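# Sort full electrode packs onto the low platform

## Task

Three packs of welding electrodes are present. One or two of them are full and the rest are partly used, and their appearance does not reveal which is which. Each full pack must end up lying flat on the low platform, and no partly used pack may be on it. If a partly used pack is still held by the robot above the table when the job ends, it fails. A pack counts as placed only if it stays put without the robot holding it, so release everything and move the grippers away at the finish.

## Robot and tools

Robot: two 6-joint arms with parallel-jaw grippers, named left_arm and right_arm. The names do not match image sides. Base of left_arm is at (-0.076, +0.431, +0.069) m, quat_wxyz (+0.861, 0, 0, -0.508). Base of right_arm is at (+0.001, -0.422, +0.089) m, quat_wxyz (+0.563, 0, 0, +0.826). The two arms face each other across the table, with left_arm on the +y side.

Scene frame: origin at the table centre, +z up, table surface at z = +0.020 m. All reported gripper positions (metres), quaternions (wxyz) and velocities (m/s, rad/s) use this frame. Reported hand positions can be somewhat wrong, more so at long reach.

Gripper axes: the fingers point along the gripper's +x, and they open and close along its y. end_effector_position is the point between the finger pads, roughly 3 to 4 cm behind the fingertips.

Command row (used by execute_actions and move): a single flat list of 14 numbers, each in [-1, 1], covering both arms even when only one moves. Order: dx, dy, dz, rx, ry, rz, opening for left_arm, then the same seven for right_arm. dx..rz are an offset, not a pose: they are expressed in that gripper's own axes and measured from its measured pose at the start of the action (for a call's first action, the pose in the scene's latest result). Scale: 1.0 = 0.6 m for dx, dy, dz and 180 degrees for rotation; rx, ry, rz form a single rotation vector. Opening is absolute, not an offset: +1 = fully open (0.088 m); empty fingers touch at about -0.80; values below that down to -1 close no further. Going from open to closed takes at least about 0.5 s.

execute_actions(actions): a list of actions. Each action is a table of up to 15 rows, and each row runs for one 1/30 s step. A table with fewer rows repeats its final row until all 15 steps are used. Every row is an offset from the action's start pose, not from the row before it. An empty list just returns the current state and images. On every step the commanded pose is clipped to within 70 mm and 16 degrees of the measured pose, so a far target needs several actions. After an action, an arm continues only as far as its last clipped pose.

move(target, speed, blocking): target is one 14-number row as described above, with offsets taken from the latest result that shows a pose. Each gripper travels a straight line to its target, and both arms finish together within 0.5 to 10 s. Motion is cut off at 10 s. speed is in m/s (0.002 to 0.5, default 0.25); rotation is capped at twice that value in rad/s. The opening is sent when the move begins. The paths ignore obstacles and the other arm. A gripper can lag, drift or overshoot in speed, especially when the arm is nearly straight. Faster moves and targets set deeper past contact press harder. blocking=false returns after 0.5 s while the motion continues; check it with wait(0), and do not send new rows or moves until a result shows it has finished (or call stop). The result adds a 'move:' line with the ending (done, off_target, moving, held, fault) and any limits that acted: paced means the pose was clipped, held means a check blocked some steps, after which motion can briefly run much faster. The result also gives each gripper's distance from its target.

wait(seconds): 0 to 10 s, the arms keep their last command. stop(): brakes the running move; braking needs room, and the fingers keep moving. zoom_image(camera, region [x0,y0,x1,y1], max 504x504 px) enlarges part of the latest image of cam_head_left, cam_head_right, cam_high, cam_low, cam_left_wrist or cam_right_wrist (all 504x504). read_manual(section) only returns licence text. finished_scene(scene) ends the scene and reports success.

Results: a state line for each arm with pose and velocities, 'Hand target' lines showing where each controller is now heading, grip_measured (finger opening on the command scale; up to about 1 mm bias, and up to about 0.061 narrower than the real gap when squeezing hard), and grip_effort_n (motor effort in N; negative = closing; it saturates near 83 N, keeps some residual value at rest, and reads n/a at the start). A 'pose unreachable' line means the clearance check changed or blocked that arm's command. MOTOR HOT appears from 50 °C. At 95 °C an OVER-TEMPERATURE FAULT holds the arm, and it may go limp if it does not cool.

Grasping: to hold something, command an opening about 0.07 below grip_measured; a smaller gap grips more lightly. Very thin parts (under about 3 mm) get less force. Because the packs look alike, full and partly used ones can only be told apart by how they behave when handled (for example, load felt while lifting).

Cautions: joint friction can leave the gripper short of its target or slightly tilted, so check the pose after each move and correct it. If a joint's contact torque hits its load limit (waist 16.6, shoulder 20.6, elbow 20.5, wrist pitch 5.42, wrist yaw 5.4, wrist roll 5.07 N m, including held weight), that arm stops for 10 s. Do not let the arms collide or press on each other. Do not drop, slam or push things hard, and do not let anything leave the table. Random brief tugs on held parts or pushes on loose ones can happen. For an arm that should stay still, send zero offsets after its first correction. The robot holds its last command while you think.

Each tool is called after ">>>" as name(argument=value, ...), one argument or row to a line, values as JSON.

## Session

>>> execute_actions(
  actions=[],
)

Scene clock: 0.00 s.
left_arm: end_effector_position=(+0.3469, +0.1974, +0.3181) grip_measured=+1.000 grip_effort_n=n/a end_effector_quat_wxyz=(+0.784, +0.336, -0.219, -0.474) end_effector_velocity=(-0.001, -0.000, +0.001) end_effector_angular_velocity=(-0.010, +0.022, +0.004) | right_arm: end_effector_position=(+0.3533, -0.0314, +0.3006) grip_measured=+0.982 grip_effort_n=n/a end_effector_quat_wxyz=(+0.777, -0.077, +0.288, +0.554) end_effector_velocity=(-0.002, -0.002, -0.003) end_effector_angular_velocity=(-0.006, +0.006, +0.007)
Joint positions: left_arm=[0.792 1.791 1.063 0.765 0.824 0.797 0.088] | right_arm=[-1.248  1.922  1.61  -0.344 -0.506 -0.12   0.087]
Joint velocities: left_arm=[-0.002 -0.007 -0.002 -0.007 -0.007 -0.022  0.   ] | right_arm=[-0.002 -0.002 -0.007 -0.007 -0.007 -0.007 -0.   ]
Motor temperatures (°C, as the motors report them): left_arm=[28 26 26 26 27 29] | right_arm=[27 27 29 27 28 29]
Heat: left arm: hottest wrist roll 29 °C (+0.0 °C/min); right arm: hottest elbow 29 °C (+0.0 °C/min).
Hand target (left_arm): +0.347, +0.197, +0.318; +0.784, +0.336, -0.219, -0.474
Hand target (right_arm): +0.353, -0.031, +0.301; +0.777, -0.077, +0.288, +0.554

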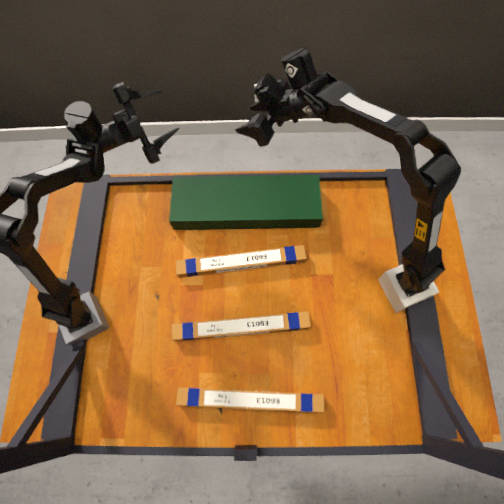

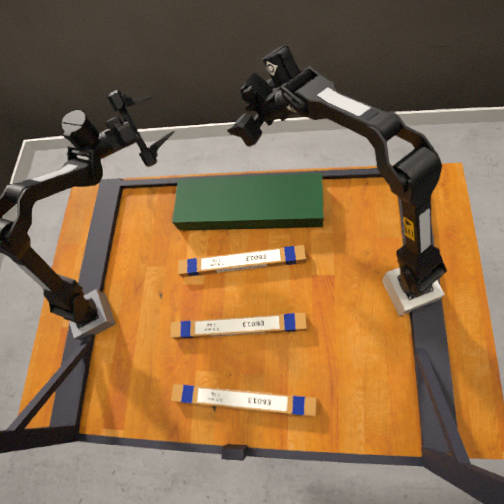

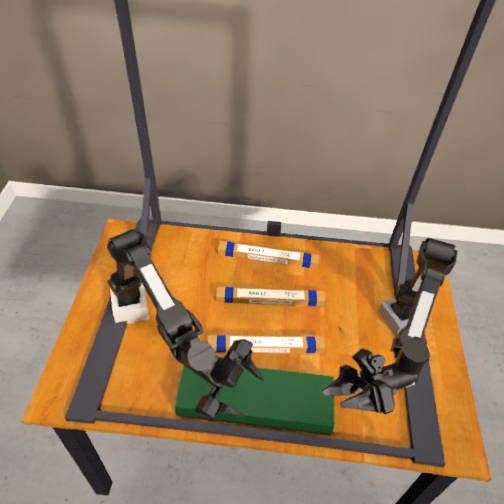

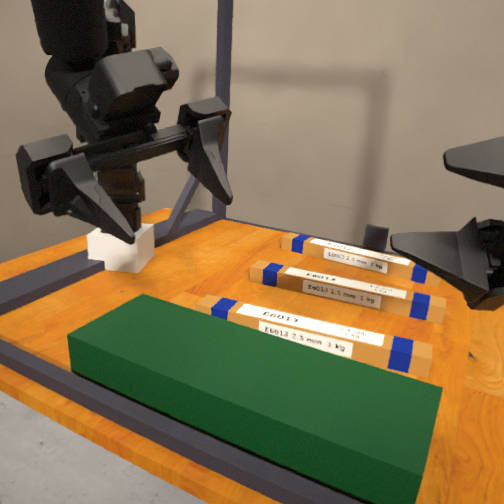

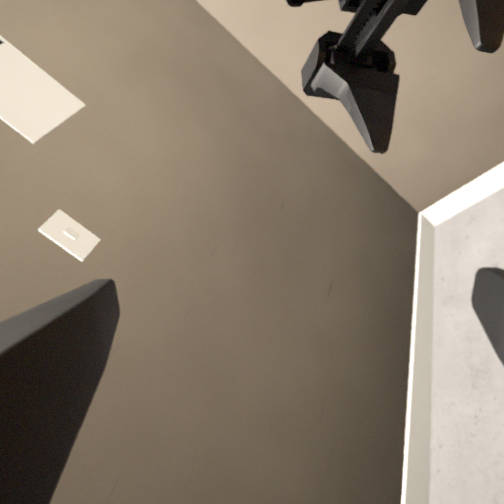

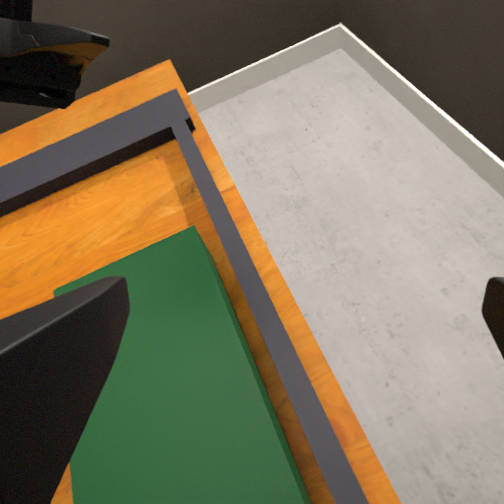

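>>> move(
  target=[-0.374,-0.117,0.141,0,0,0,1, -0.037,0.387,-0.219,-0.146,0.324,0.004,1],
)

Scene clock: 18.87 s.
left_arm: end_effector_position=(+0.1492, +0.3474, +0.3206) grip_measured=+1.000 grip_effort_n=-0.2 end_effector_quat_wxyz=(+0.784, +0.337, -0.224, -0.472) end_effector_velocity=(-0.002, +0.001, -0.001) end_effector_angular_velocity=(-0.007, +0.007, -0.001) | right_arm: end_effector_position=(+0.0906, -0.0259, +0.2528) grip_measured=+0.982 grip_effort_n=2.6 end_effector_quat_wxyz=(+0.503, -0.506, +0.493, +0.498) end_effector_velocity=(-0.001, -0.003, +0.001) end_effector_angular_velocity=(-0.015, +0.011, +0.005)
Joint positions: left_arm=[1.376 0.914 0.352 0.765 1.405 0.631 0.088] | right_arm=[-0.59   2.12   2.093 -1.537  0.017 -0.223  0.087]
Joint velocities: left_arm=[ 0.007 -0.002 -0.012  0.037  0.007 -0.037  0.   ] | right_arm=[-0.002  0.002  0.007 -0.022 -0.007 -0.007 -0.   ]
Motor temperatures (°C, as the motors report them): left_arm=[28 31 28 29 27 29] | right_arm=[27 34 32 29 28 29]
Heat: left arm: hottest shoulder 31 °C (+6.4 °C/min); right arm: hottest shoulder 34 °C (+15.9 °C/min).
Hand target (left_arm): +0.148, +0.348, +0.317; +0.785, +0.333, -0.220, -0.473
Hand target (right_arm): +0.091, -0.023, +0.249; +0.503, -0.507, +0.496, +0.494
Off the commanded pose (left_arm): 0.003 m, 1 deg.
Off the commanded pose (right_arm): 0.006 m, 1 deg.
move: done

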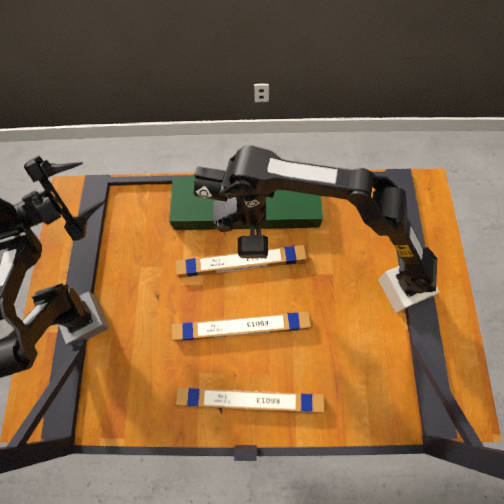

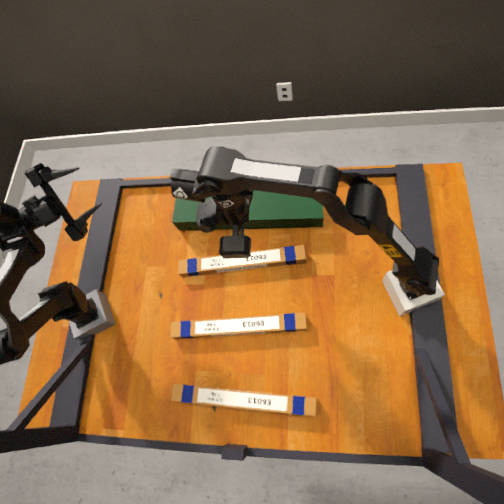

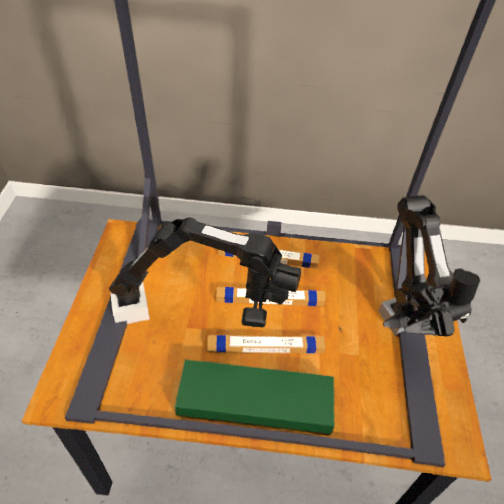

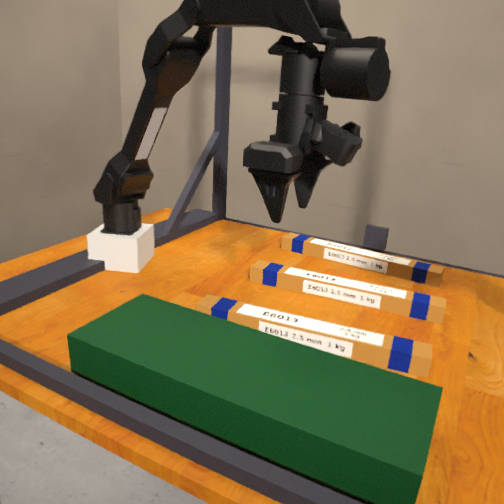

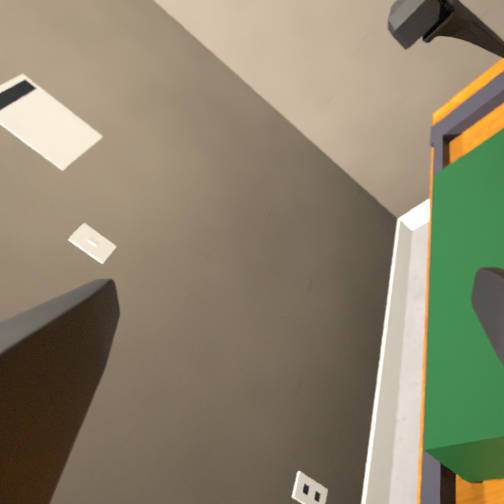

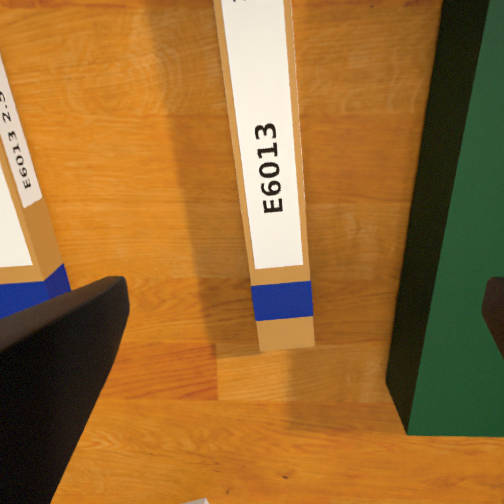

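>>> move(
  target=[0,0,0,0,0,0,1, 0.217,0.013,0.075,-0.037,0,0,1],
  speed=0.15,
)

Scene clock: 32.10 s.
left_arm: end_effector_position=(+0.1489, +0.3474, +0.3206) grip_measured=+1.000 grip_effort_n=0.2 end_effector_quat_wxyz=(+0.784, +0.337, -0.224, -0.472) end_effector_velocity=(-0.001, -0.001, -0.005) end_effector_angular_velocity=(-0.018, +0.050, -0.010) | right_arm: end_effector_position=(+0.0857, +0.0230, +0.1336) grip_measured=+0.982 grip_effort_n=2.1 end_effector_quat_wxyz=(+0.483, -0.527, +0.458, +0.529) end_effector_velocity=(+0.002, +0.001, +0.000) end_effector_angular_velocity=(+0.006, -0.009, +0.005)
Joint positions: left_arm=[1.377 0.914 0.351 0.768 1.406 0.629 0.088] | right_arm=[-0.556  2.302  1.912 -1.15   0.017 -0.297  0.087]
Joint velocities: left_arm=[-0.002  0.002 -0.007 -0.022  0.007 -0.022  0.   ] | right_arm=[-0.002 -0.002 -0.002  0.007  0.007 -0.007 -0.   ]
Motor temperatures (°C, as the motors report them): left_arm=[28 30 29 29 27 29] | right_arm=[27 35 34 28 28 29]
Heat: left arm: hottest shoulder 30 °C (+1.9 °C/min); right arm: hottest shoulder 35 °C (+11.2 °C/min).
Hand target (left_arm): +0.149, +0.347, +0.321; +0.784, +0.337, -0.224, -0.472
Hand target (right_arm): +0.084, +0.020, +0.123; -0.473, +0.534, -0.463, -0.526
Off the commanded pose (left_arm): 0.000 m, 0 deg.
Off the commanded pose (right_arm): 0.012 m, 2 deg.
move: off_target (right_arm)

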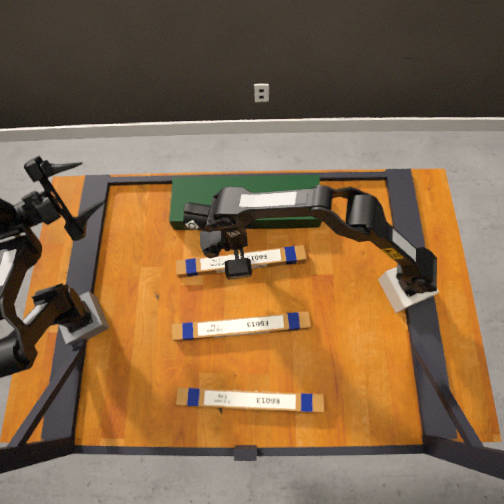

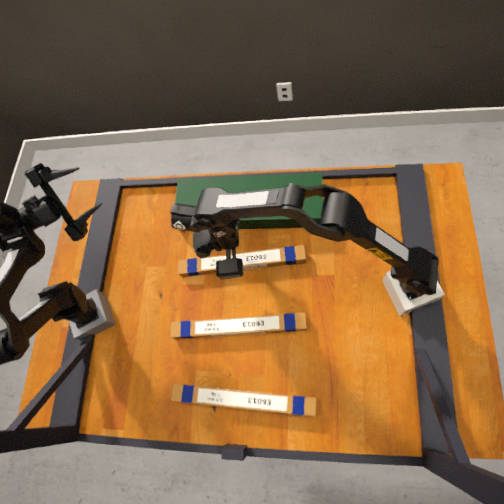

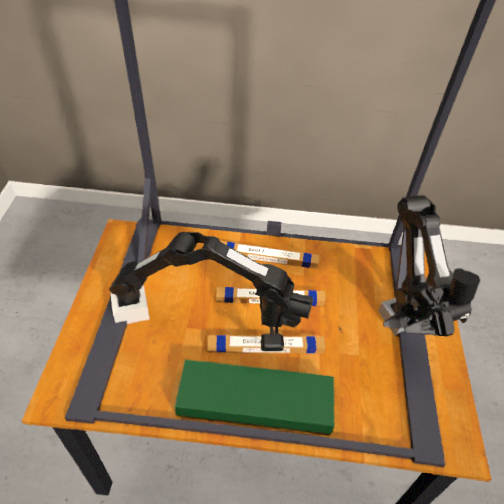

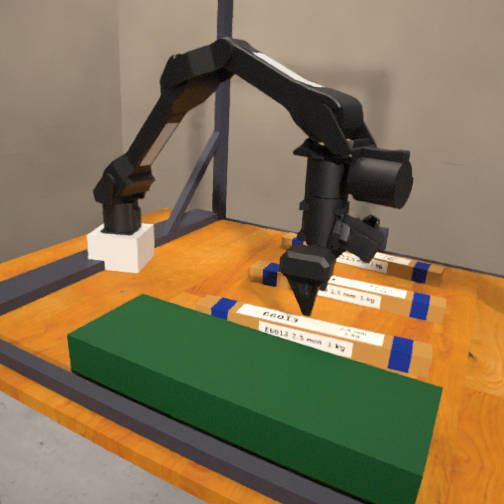

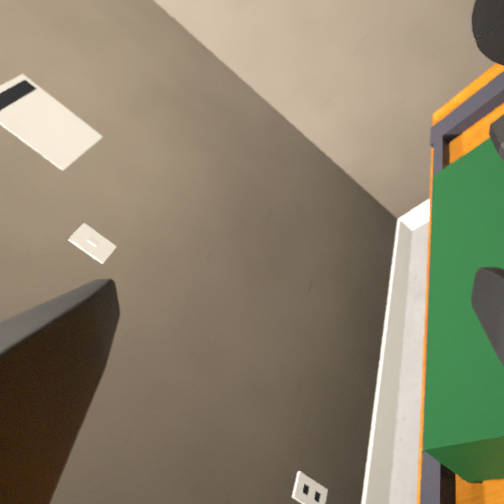

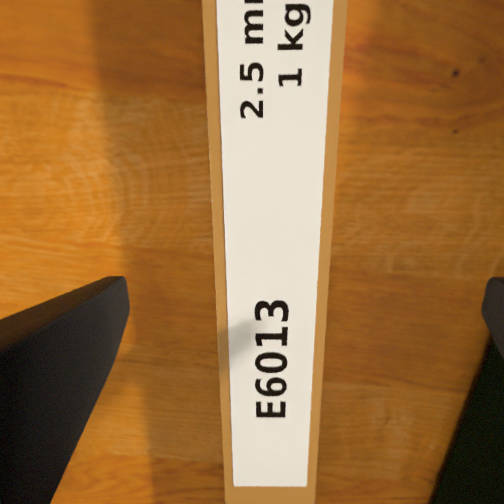

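>>> move(
  target=[0,0,0,0,0,0,1, 0.13,0.012,-0.01,0,0.012,0,1],
  speed=0.08,
)

Scene clock: 39.50 s.
left_arm: end_effector_position=(+0.1489, +0.3474, +0.3206) grip_measured=+1.000 grip_effort_n=-0.2 end_effector_quat_wxyz=(+0.784, +0.337, -0.224, -0.472) end_effector_velocity=(+0.002, +0.001, -0.000) end_effector_angular_velocity=(-0.003, -0.001, +0.019) | right_arm: end_effector_position=(+0.0828, +0.0245, +0.0668) grip_measured=+0.982 grip_effort_n=2.6 end_effector_quat_wxyz=(+0.482, -0.531, +0.457, +0.525) end_effector_velocity=(-0.000, -0.002, +0.000) end_effector_angular_velocity=(-0.006, +0.008, +0.005)
Joint positions: left_arm=[1.377 0.914 0.351 0.768 1.406 0.629 0.088] | right_arm=[-0.546  2.385  1.785 -0.945  0.026 -0.289  0.087]
Joint velocities: left_arm=[-0.002 -0.002 -0.002 -0.007 -0.022  0.007  0.   ] | right_arm=[-0.002 -0.002 -0.002 -0.007 -0.007 -0.007 -0.   ]
Motor temperatures (°C, as the motors report them): left_arm=[28 29 29 29 27 29] | right_arm=[27 36 33 28 28 29]
Heat: left arm: hottest shoulder 29 °C (+0.0 °C/min); right arm: hottest shoulder 36 °C (+10.6 °C/min).
Hand target (left_arm): +0.149, +0.347, +0.321; +0.784, +0.337, -0.224, -0.472
Hand target (right_arm): +0.081, +0.019, +0.056; -0.474, +0.537, -0.466, -0.518
Off the commanded pose (left_arm): 0.000 m, 0 deg.
Off the commanded pose (right_arm): 0.013 m, 2 deg.
move: off_target (right_arm)

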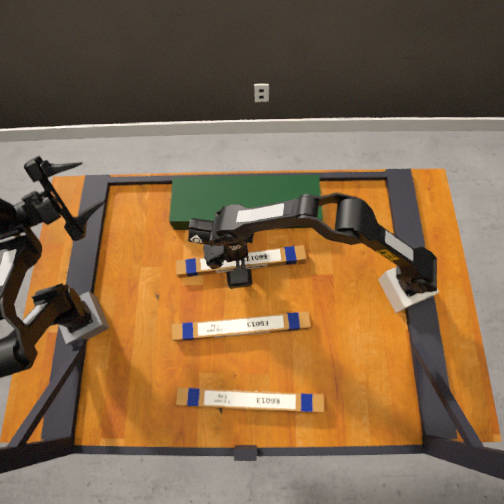

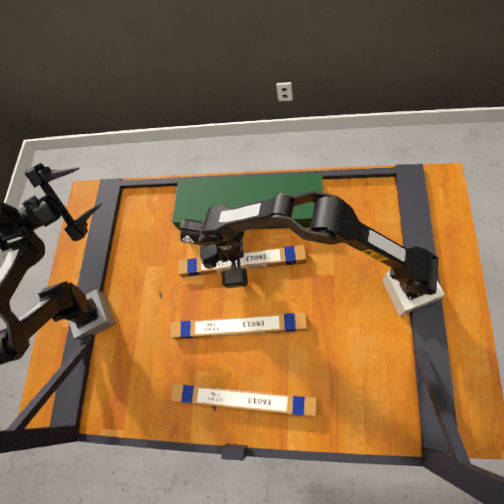

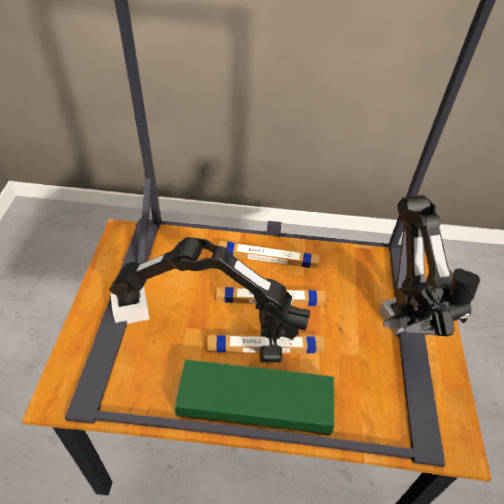

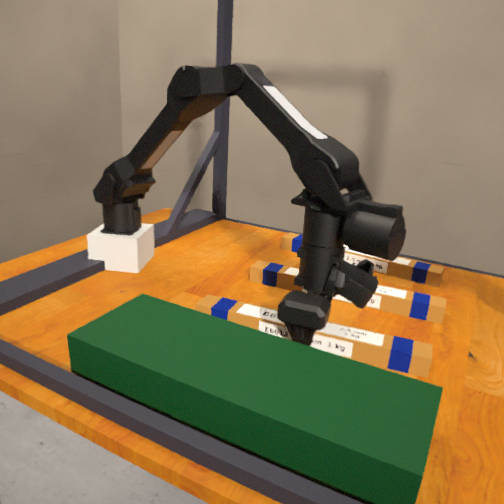

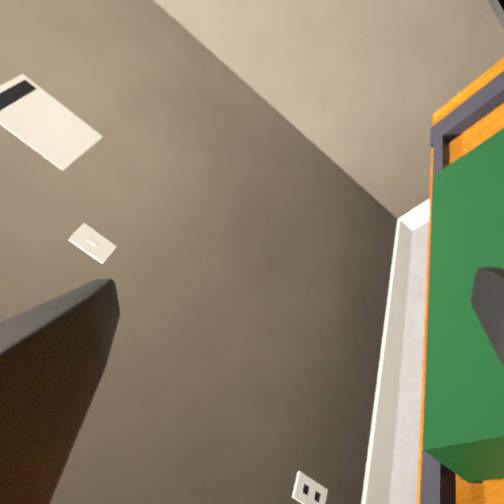

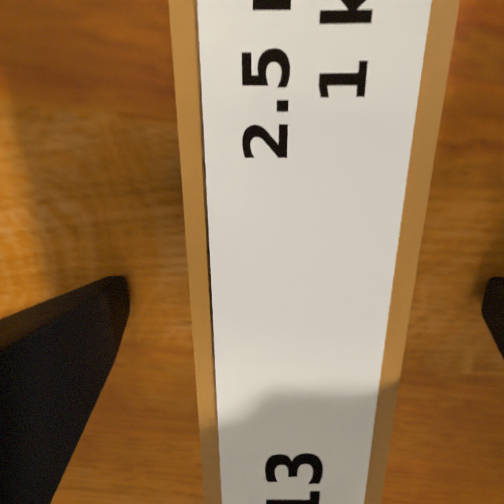

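>>> move(
  target=[0,0,0,0,0,0,1, 0.026,0,-0.015,0,0.01,0,1],
  speed=0.04,
)

>>> move(
  target=[0,0,0,0,0,0,1, 0,0,0,0,0,0,-0.1],
)

Scene clock: 45.20 s.
left_arm: end_effector_position=(+0.1489, +0.3474, +0.3206) grip_measured=+1.000 grip_effort_n=-0.2 end_effector_quat_wxyz=(+0.784, +0.337, -0.224, -0.472) end_effector_velocity=(+0.000, -0.000, -0.001) end_effector_angular_velocity=(-0.000, -0.000, +0.005) | right_arm: end_effector_position=(+0.0835, +0.0243, +0.0634) grip_measured=+0.982 grip_effort_n=1.6 end_effector_quat_wxyz=(+0.485, -0.532, +0.455, +0.525) end_effector_velocity=(-0.002, +0.001, -0.002) end_effector_angular_velocity=(+0.003, +0.006, +0.025)
Joint positions: left_arm=[1.377 0.914 0.351 0.768 1.406 0.629 0.088] | right_arm=[-0.546  2.386  1.771 -0.926  0.031 -0.289  0.087]
Joint velocities: left_arm=[-0.002 -0.002 -0.002 -0.007 -0.007  0.007  0.   ] | right_arm=[ 0.002  0.002 -0.002  0.007 -0.007 -0.022 -0.   ]
Motor temperatures (°C, as the motors report them): left_arm=[28 29 30 29 27 29] | right_arm=[27 37 33 28 28 29]
Heat: left arm: hottest elbow 30 °C (+1.3 °C/min); right arm: hottest shoulder 37 °C (+10.6 °C/min).
Hand target (left_arm): +0.149, +0.347, +0.321; +0.784, +0.337, -0.224, -0.472
Hand target (right_arm): +0.084, +0.016, +0.051; -0.475, +0.540, -0.465, -0.517
Off the commanded pose (left_arm): 0.000 m, 0 deg.
Off the commanded pose (right_arm): 0.015 m, 2 deg.
move: off_target (right_arm)

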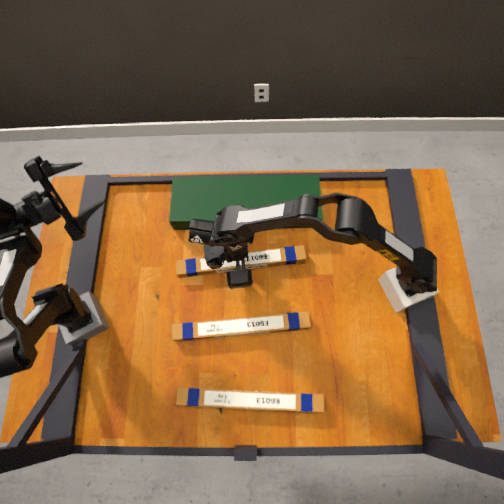

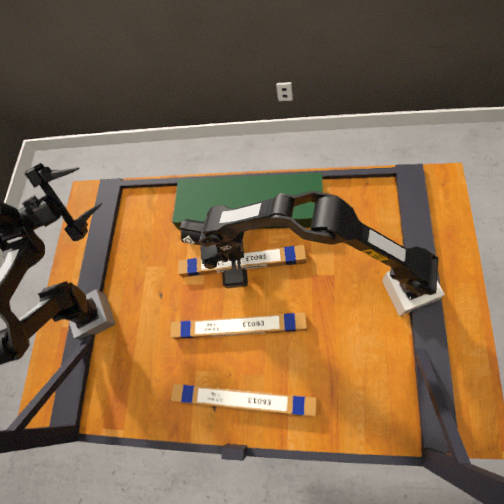

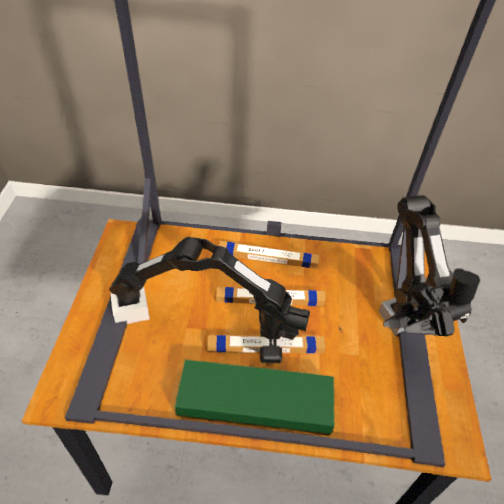

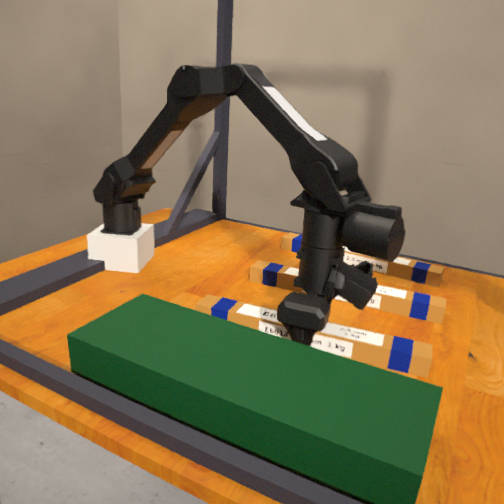

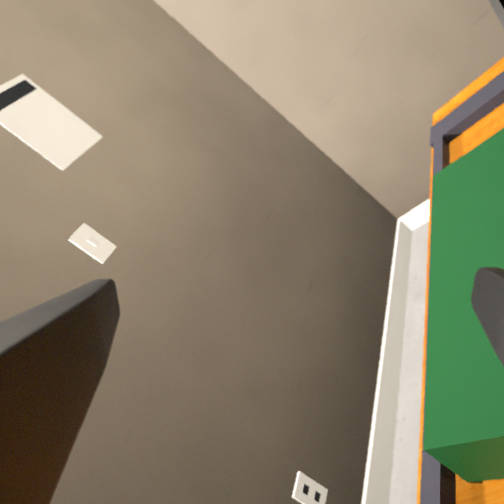

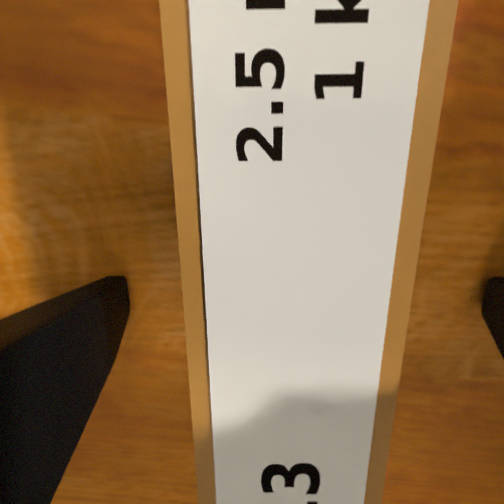

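Scene clock: 45.77 s.
left_arm: end_effector_position=(+0.1489, +0.3474, +0.3206) grip_measured=+1.000 grip_effort_n=-0.2 end_effector_quat_wxyz=(+0.784, +0.337, -0.224, -0.472) end_effector_velocity=(+0.002, -0.000, +0.001) end_effector_angular_velocity=(-0.002, -0.006, +0.014) | right_arm: end_effector_position=(+0.0802, +0.0244, +0.0634) grip_measured=-0.052 grip_effort_n=-83.5 end_effector_quat_wxyz=(+0.481, -0.531, +0.456, +0.528) end_effector_velocity=(-0.000, -0.001, +0.002) end_effector_angular_velocity=(+0.001, +0.022, +0.001)
Joint positions: left_arm=[1.377 0.914 0.351 0.768 1.406 0.629 0.088] | right_arm=[-0.542  2.386  1.771 -0.928  0.023 -0.289  0.036]
Joint velocities: left_arm=[-0.007 -0.002  0.002 -0.007 -0.022  0.007  0.   ] | right_arm=[-0.007 -0.007 -0.002 -0.007 -0.022 -0.007  0.   ]
Motor temperatures (°C, as the motors report them): left_arm=[28 29 30 29 27 29] | right_arm=[27 37 33 28 28 29]
Heat: left arm: hottest elbow 30 °C (+1.3 °C/min); right arm: hottest shoulder 37 °C (+10.5 °C/min).
Hand target (left_arm): +0.149, +0.347, +0.321; +0.784, +0.337, -0.224, -0.472
Hand target (right_arm): +0.084, +0.024, +0.063; -0.485, +0.532, -0.455, -0.525
Off the commanded pose (left_arm): 0.000 m, 0 deg.
Off the commanded pose (right_arm): 0.003 m, 1 deg.
move: done

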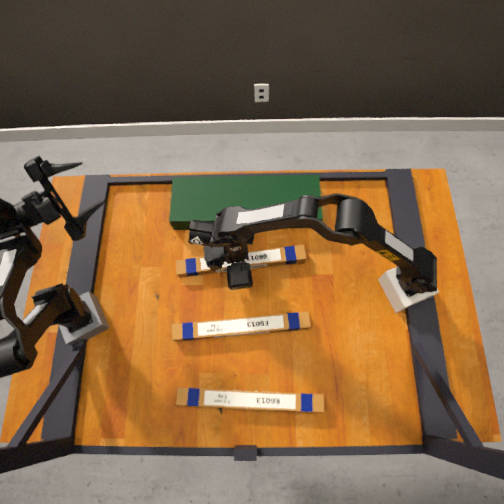

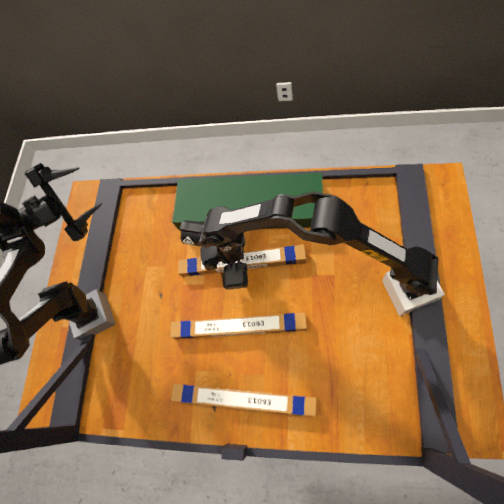

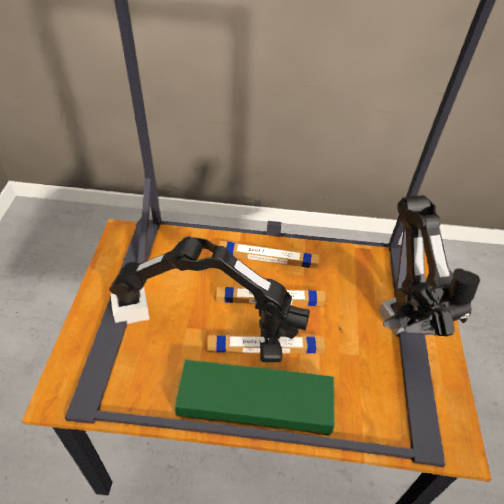

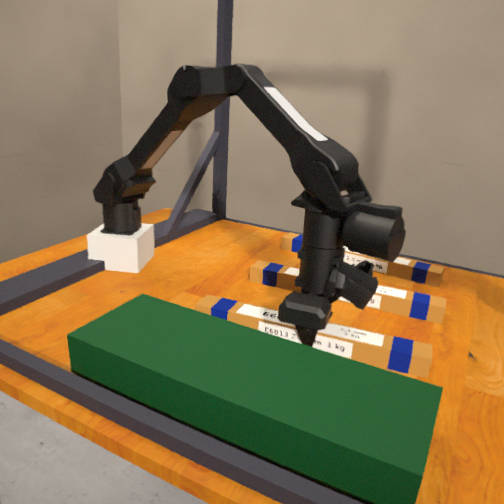

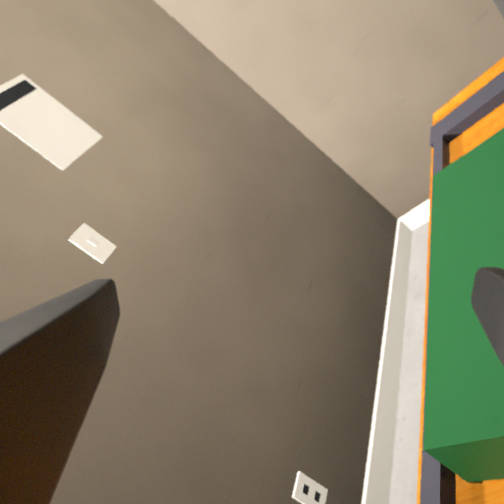

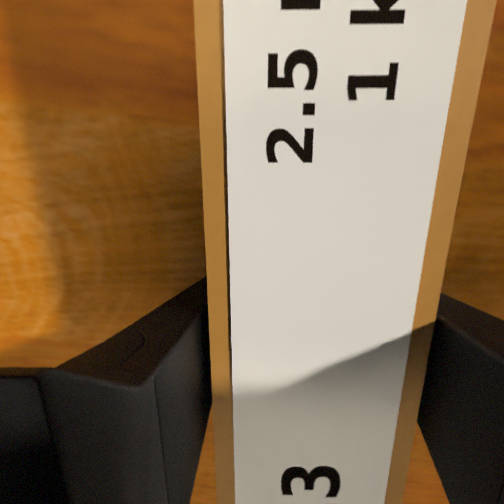

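Lift 6 cm and measure the shortfall.

>>> move(
  target=[0,0,0,0,0,0,1, -0.1,0,0,0,0,0,-0.14],
  speed=0.05,
)

>>> wait(
  seconds=4,
)

Scene clock: 50.53 s.
left_arm: end_effector_position=(+0.1489, +0.3474, +0.3206) grip_measured=+1.000 grip_effort_n=0.2 end_effector_quat_wxyz=(+0.784, +0.337, -0.224, -0.472) end_effector_velocity=(+0.001, -0.000, -0.002) end_effector_angular_velocity=(-0.011, +0.027, +0.004) | right_arm: end_effector_position=(+0.0777, +0.0100, +0.0964) grip_measured=-0.052 grip_effort_n=-83.5 end_effector_quat_wxyz=(+0.459, -0.545, +0.477, +0.515) end_effector_velocity=(-0.001, -0.008, +0.001) end_effector_angular_velocity=(-0.035, +0.014, +0.005)
Joint positions: left_arm=[1.377 0.914 0.351 0.768 1.406 0.629 0.088] | right_arm=[-0.542  2.346  1.838 -1.107  0.022 -0.289  0.036]
Joint velocities: left_arm=[-0.002 -0.002 -0.002 -0.022 -0.007 -0.007  0.   ] | right_arm=[-0.002 -0.002 -0.002 -0.037 -0.007 -0.007 -0.   ]
Motor temperatures (°C, as the motors report them): left_arm=[28 29 30 29 27 29] | right_arm=[27 40 34 28 28 29]
Heat: left arm: hottest elbow 30 °C (+1.2 °C/min); right arm: hottest shoulder 40 °C (+13.1 °C/min).
Hand target (left_arm): +0.149, +0.347, +0.321; +0.784, +0.337, -0.224, -0.472
Hand target (right_arm): +0.079, +0.022, +0.123; -0.481, +0.531, -0.456, -0.528
Off the commanded pose (left_arm): 0.000 m, 0 deg.
Off the commanded pose (right_arm): 0.030 m, 4 deg.
move: off_target (right_arm)

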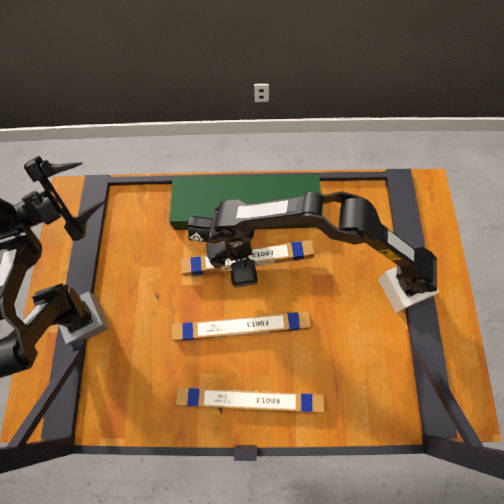

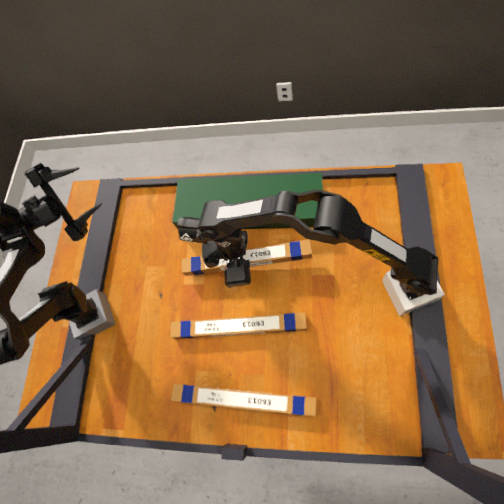

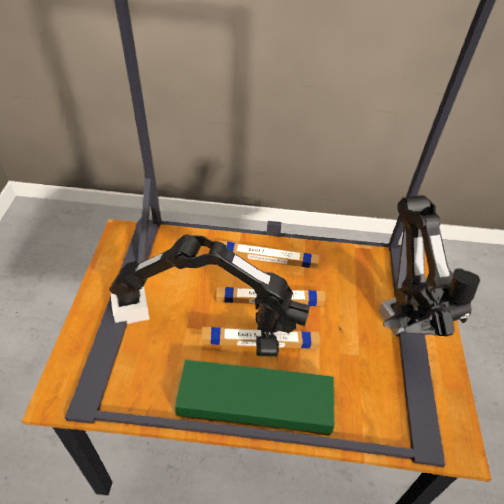

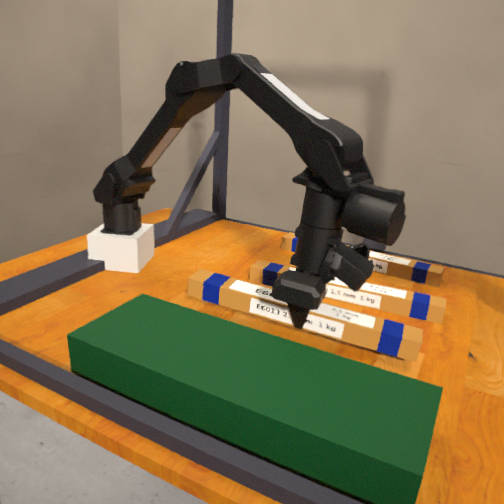

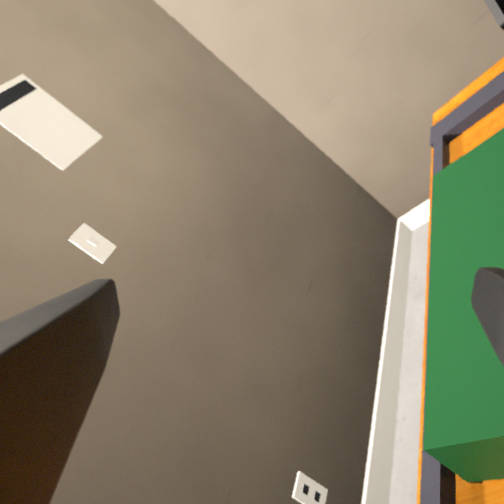

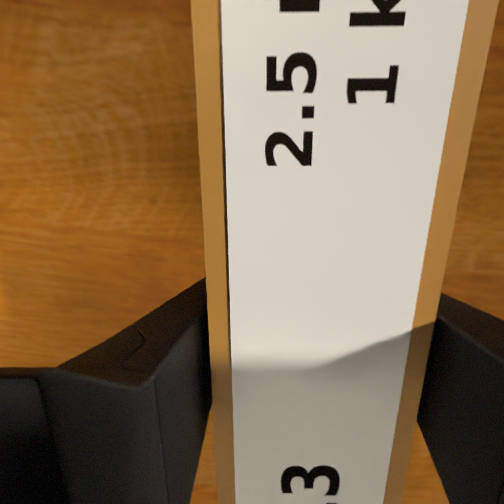

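Scene clock: 54.53 s.
left_arm: end_effector_position=(+0.1489, +0.3474, +0.3206) grip_measured=+1.000 grip_effort_n=-0.2 end_effector_quat_wxyz=(+0.784, +0.337, -0.224, -0.472) end_effector_velocity=(+0.004, +0.002, -0.001) end_effector_angular_velocity=(-0.017, +0.025, +0.033) | right_arm: end_effector_position=(+0.0777, +0.0099, +0.0964) grip_measured=-0.052 grip_effort_n=-83.5 end_effector_quat_wxyz=(+0.459, -0.545, +0.477, +0.515) end_effector_velocity=(-0.001, -0.003, -0.001) end_effector_angular_velocity=(-0.011, +0.010, +0.019)
Joint positions: left_arm=[1.377 0.914 0.351 0.768 1.406 0.629 0.088] | right_arm=[-0.542  2.346  1.838 -1.107  0.022 -0.289  0.036]
Joint velocities: left_arm=[-0.002 -0.002 -0.002 -0.022 -0.037 -0.007  0.   ] | right_arm=[-0.002 -0.002 -0.007 -0.007 -0.007 -0.022  0.   ]
Motor temperatures (°C, as the motors report them): left_arm=[28 29 30 29 27 29] | right_arm=[27 44 34 28 28 29]
Heat: left arm: hottest elbow 30 °C (+1.1 °C/min); right arm: hottest shoulder 44 °C (+16.5 °C/min).
Hand target (left_arm): +0.149, +0.347, +0.321; +0.784, +0.337, -0.224, -0.472
Hand target (right_arm): +0.079, +0.022, +0.123; -0.481, +0.531, -0.456, -0.528
Off the commanded pose (left_arm): 0.000 m, 0 deg.
Off the commanded pose (right_arm): 0.030 m, 4 deg.
wait: 4.00 s; at rest by 0.17 s

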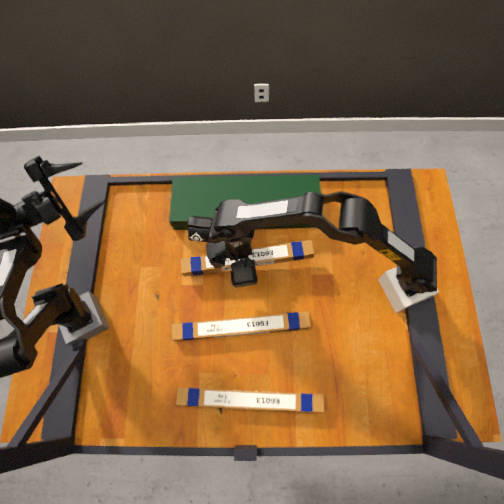

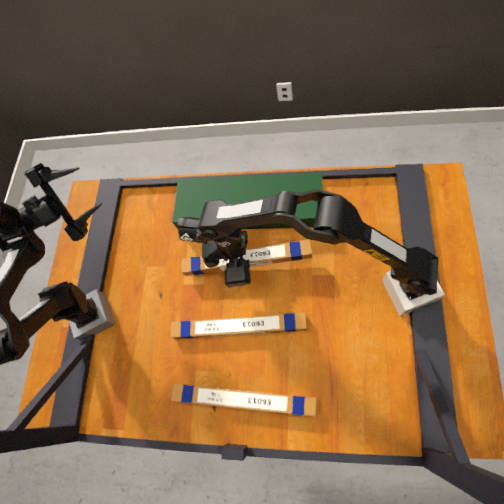

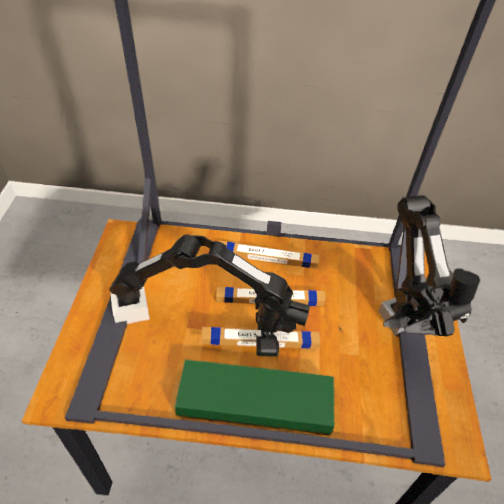

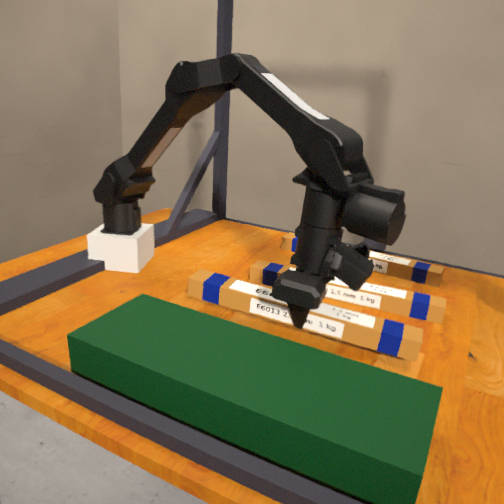

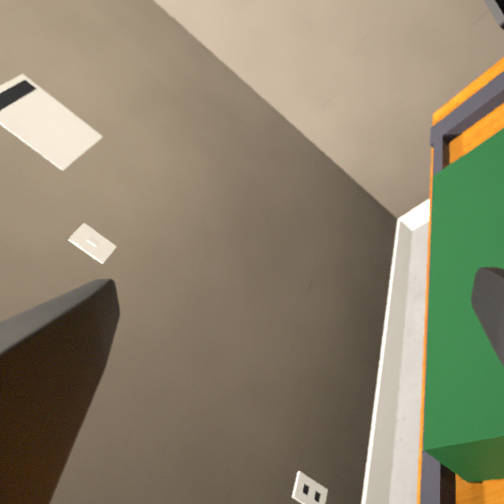

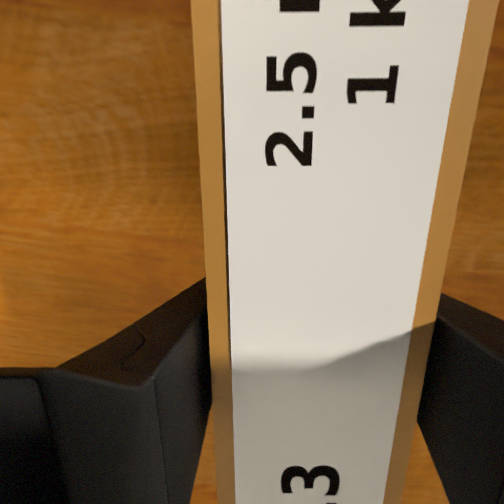

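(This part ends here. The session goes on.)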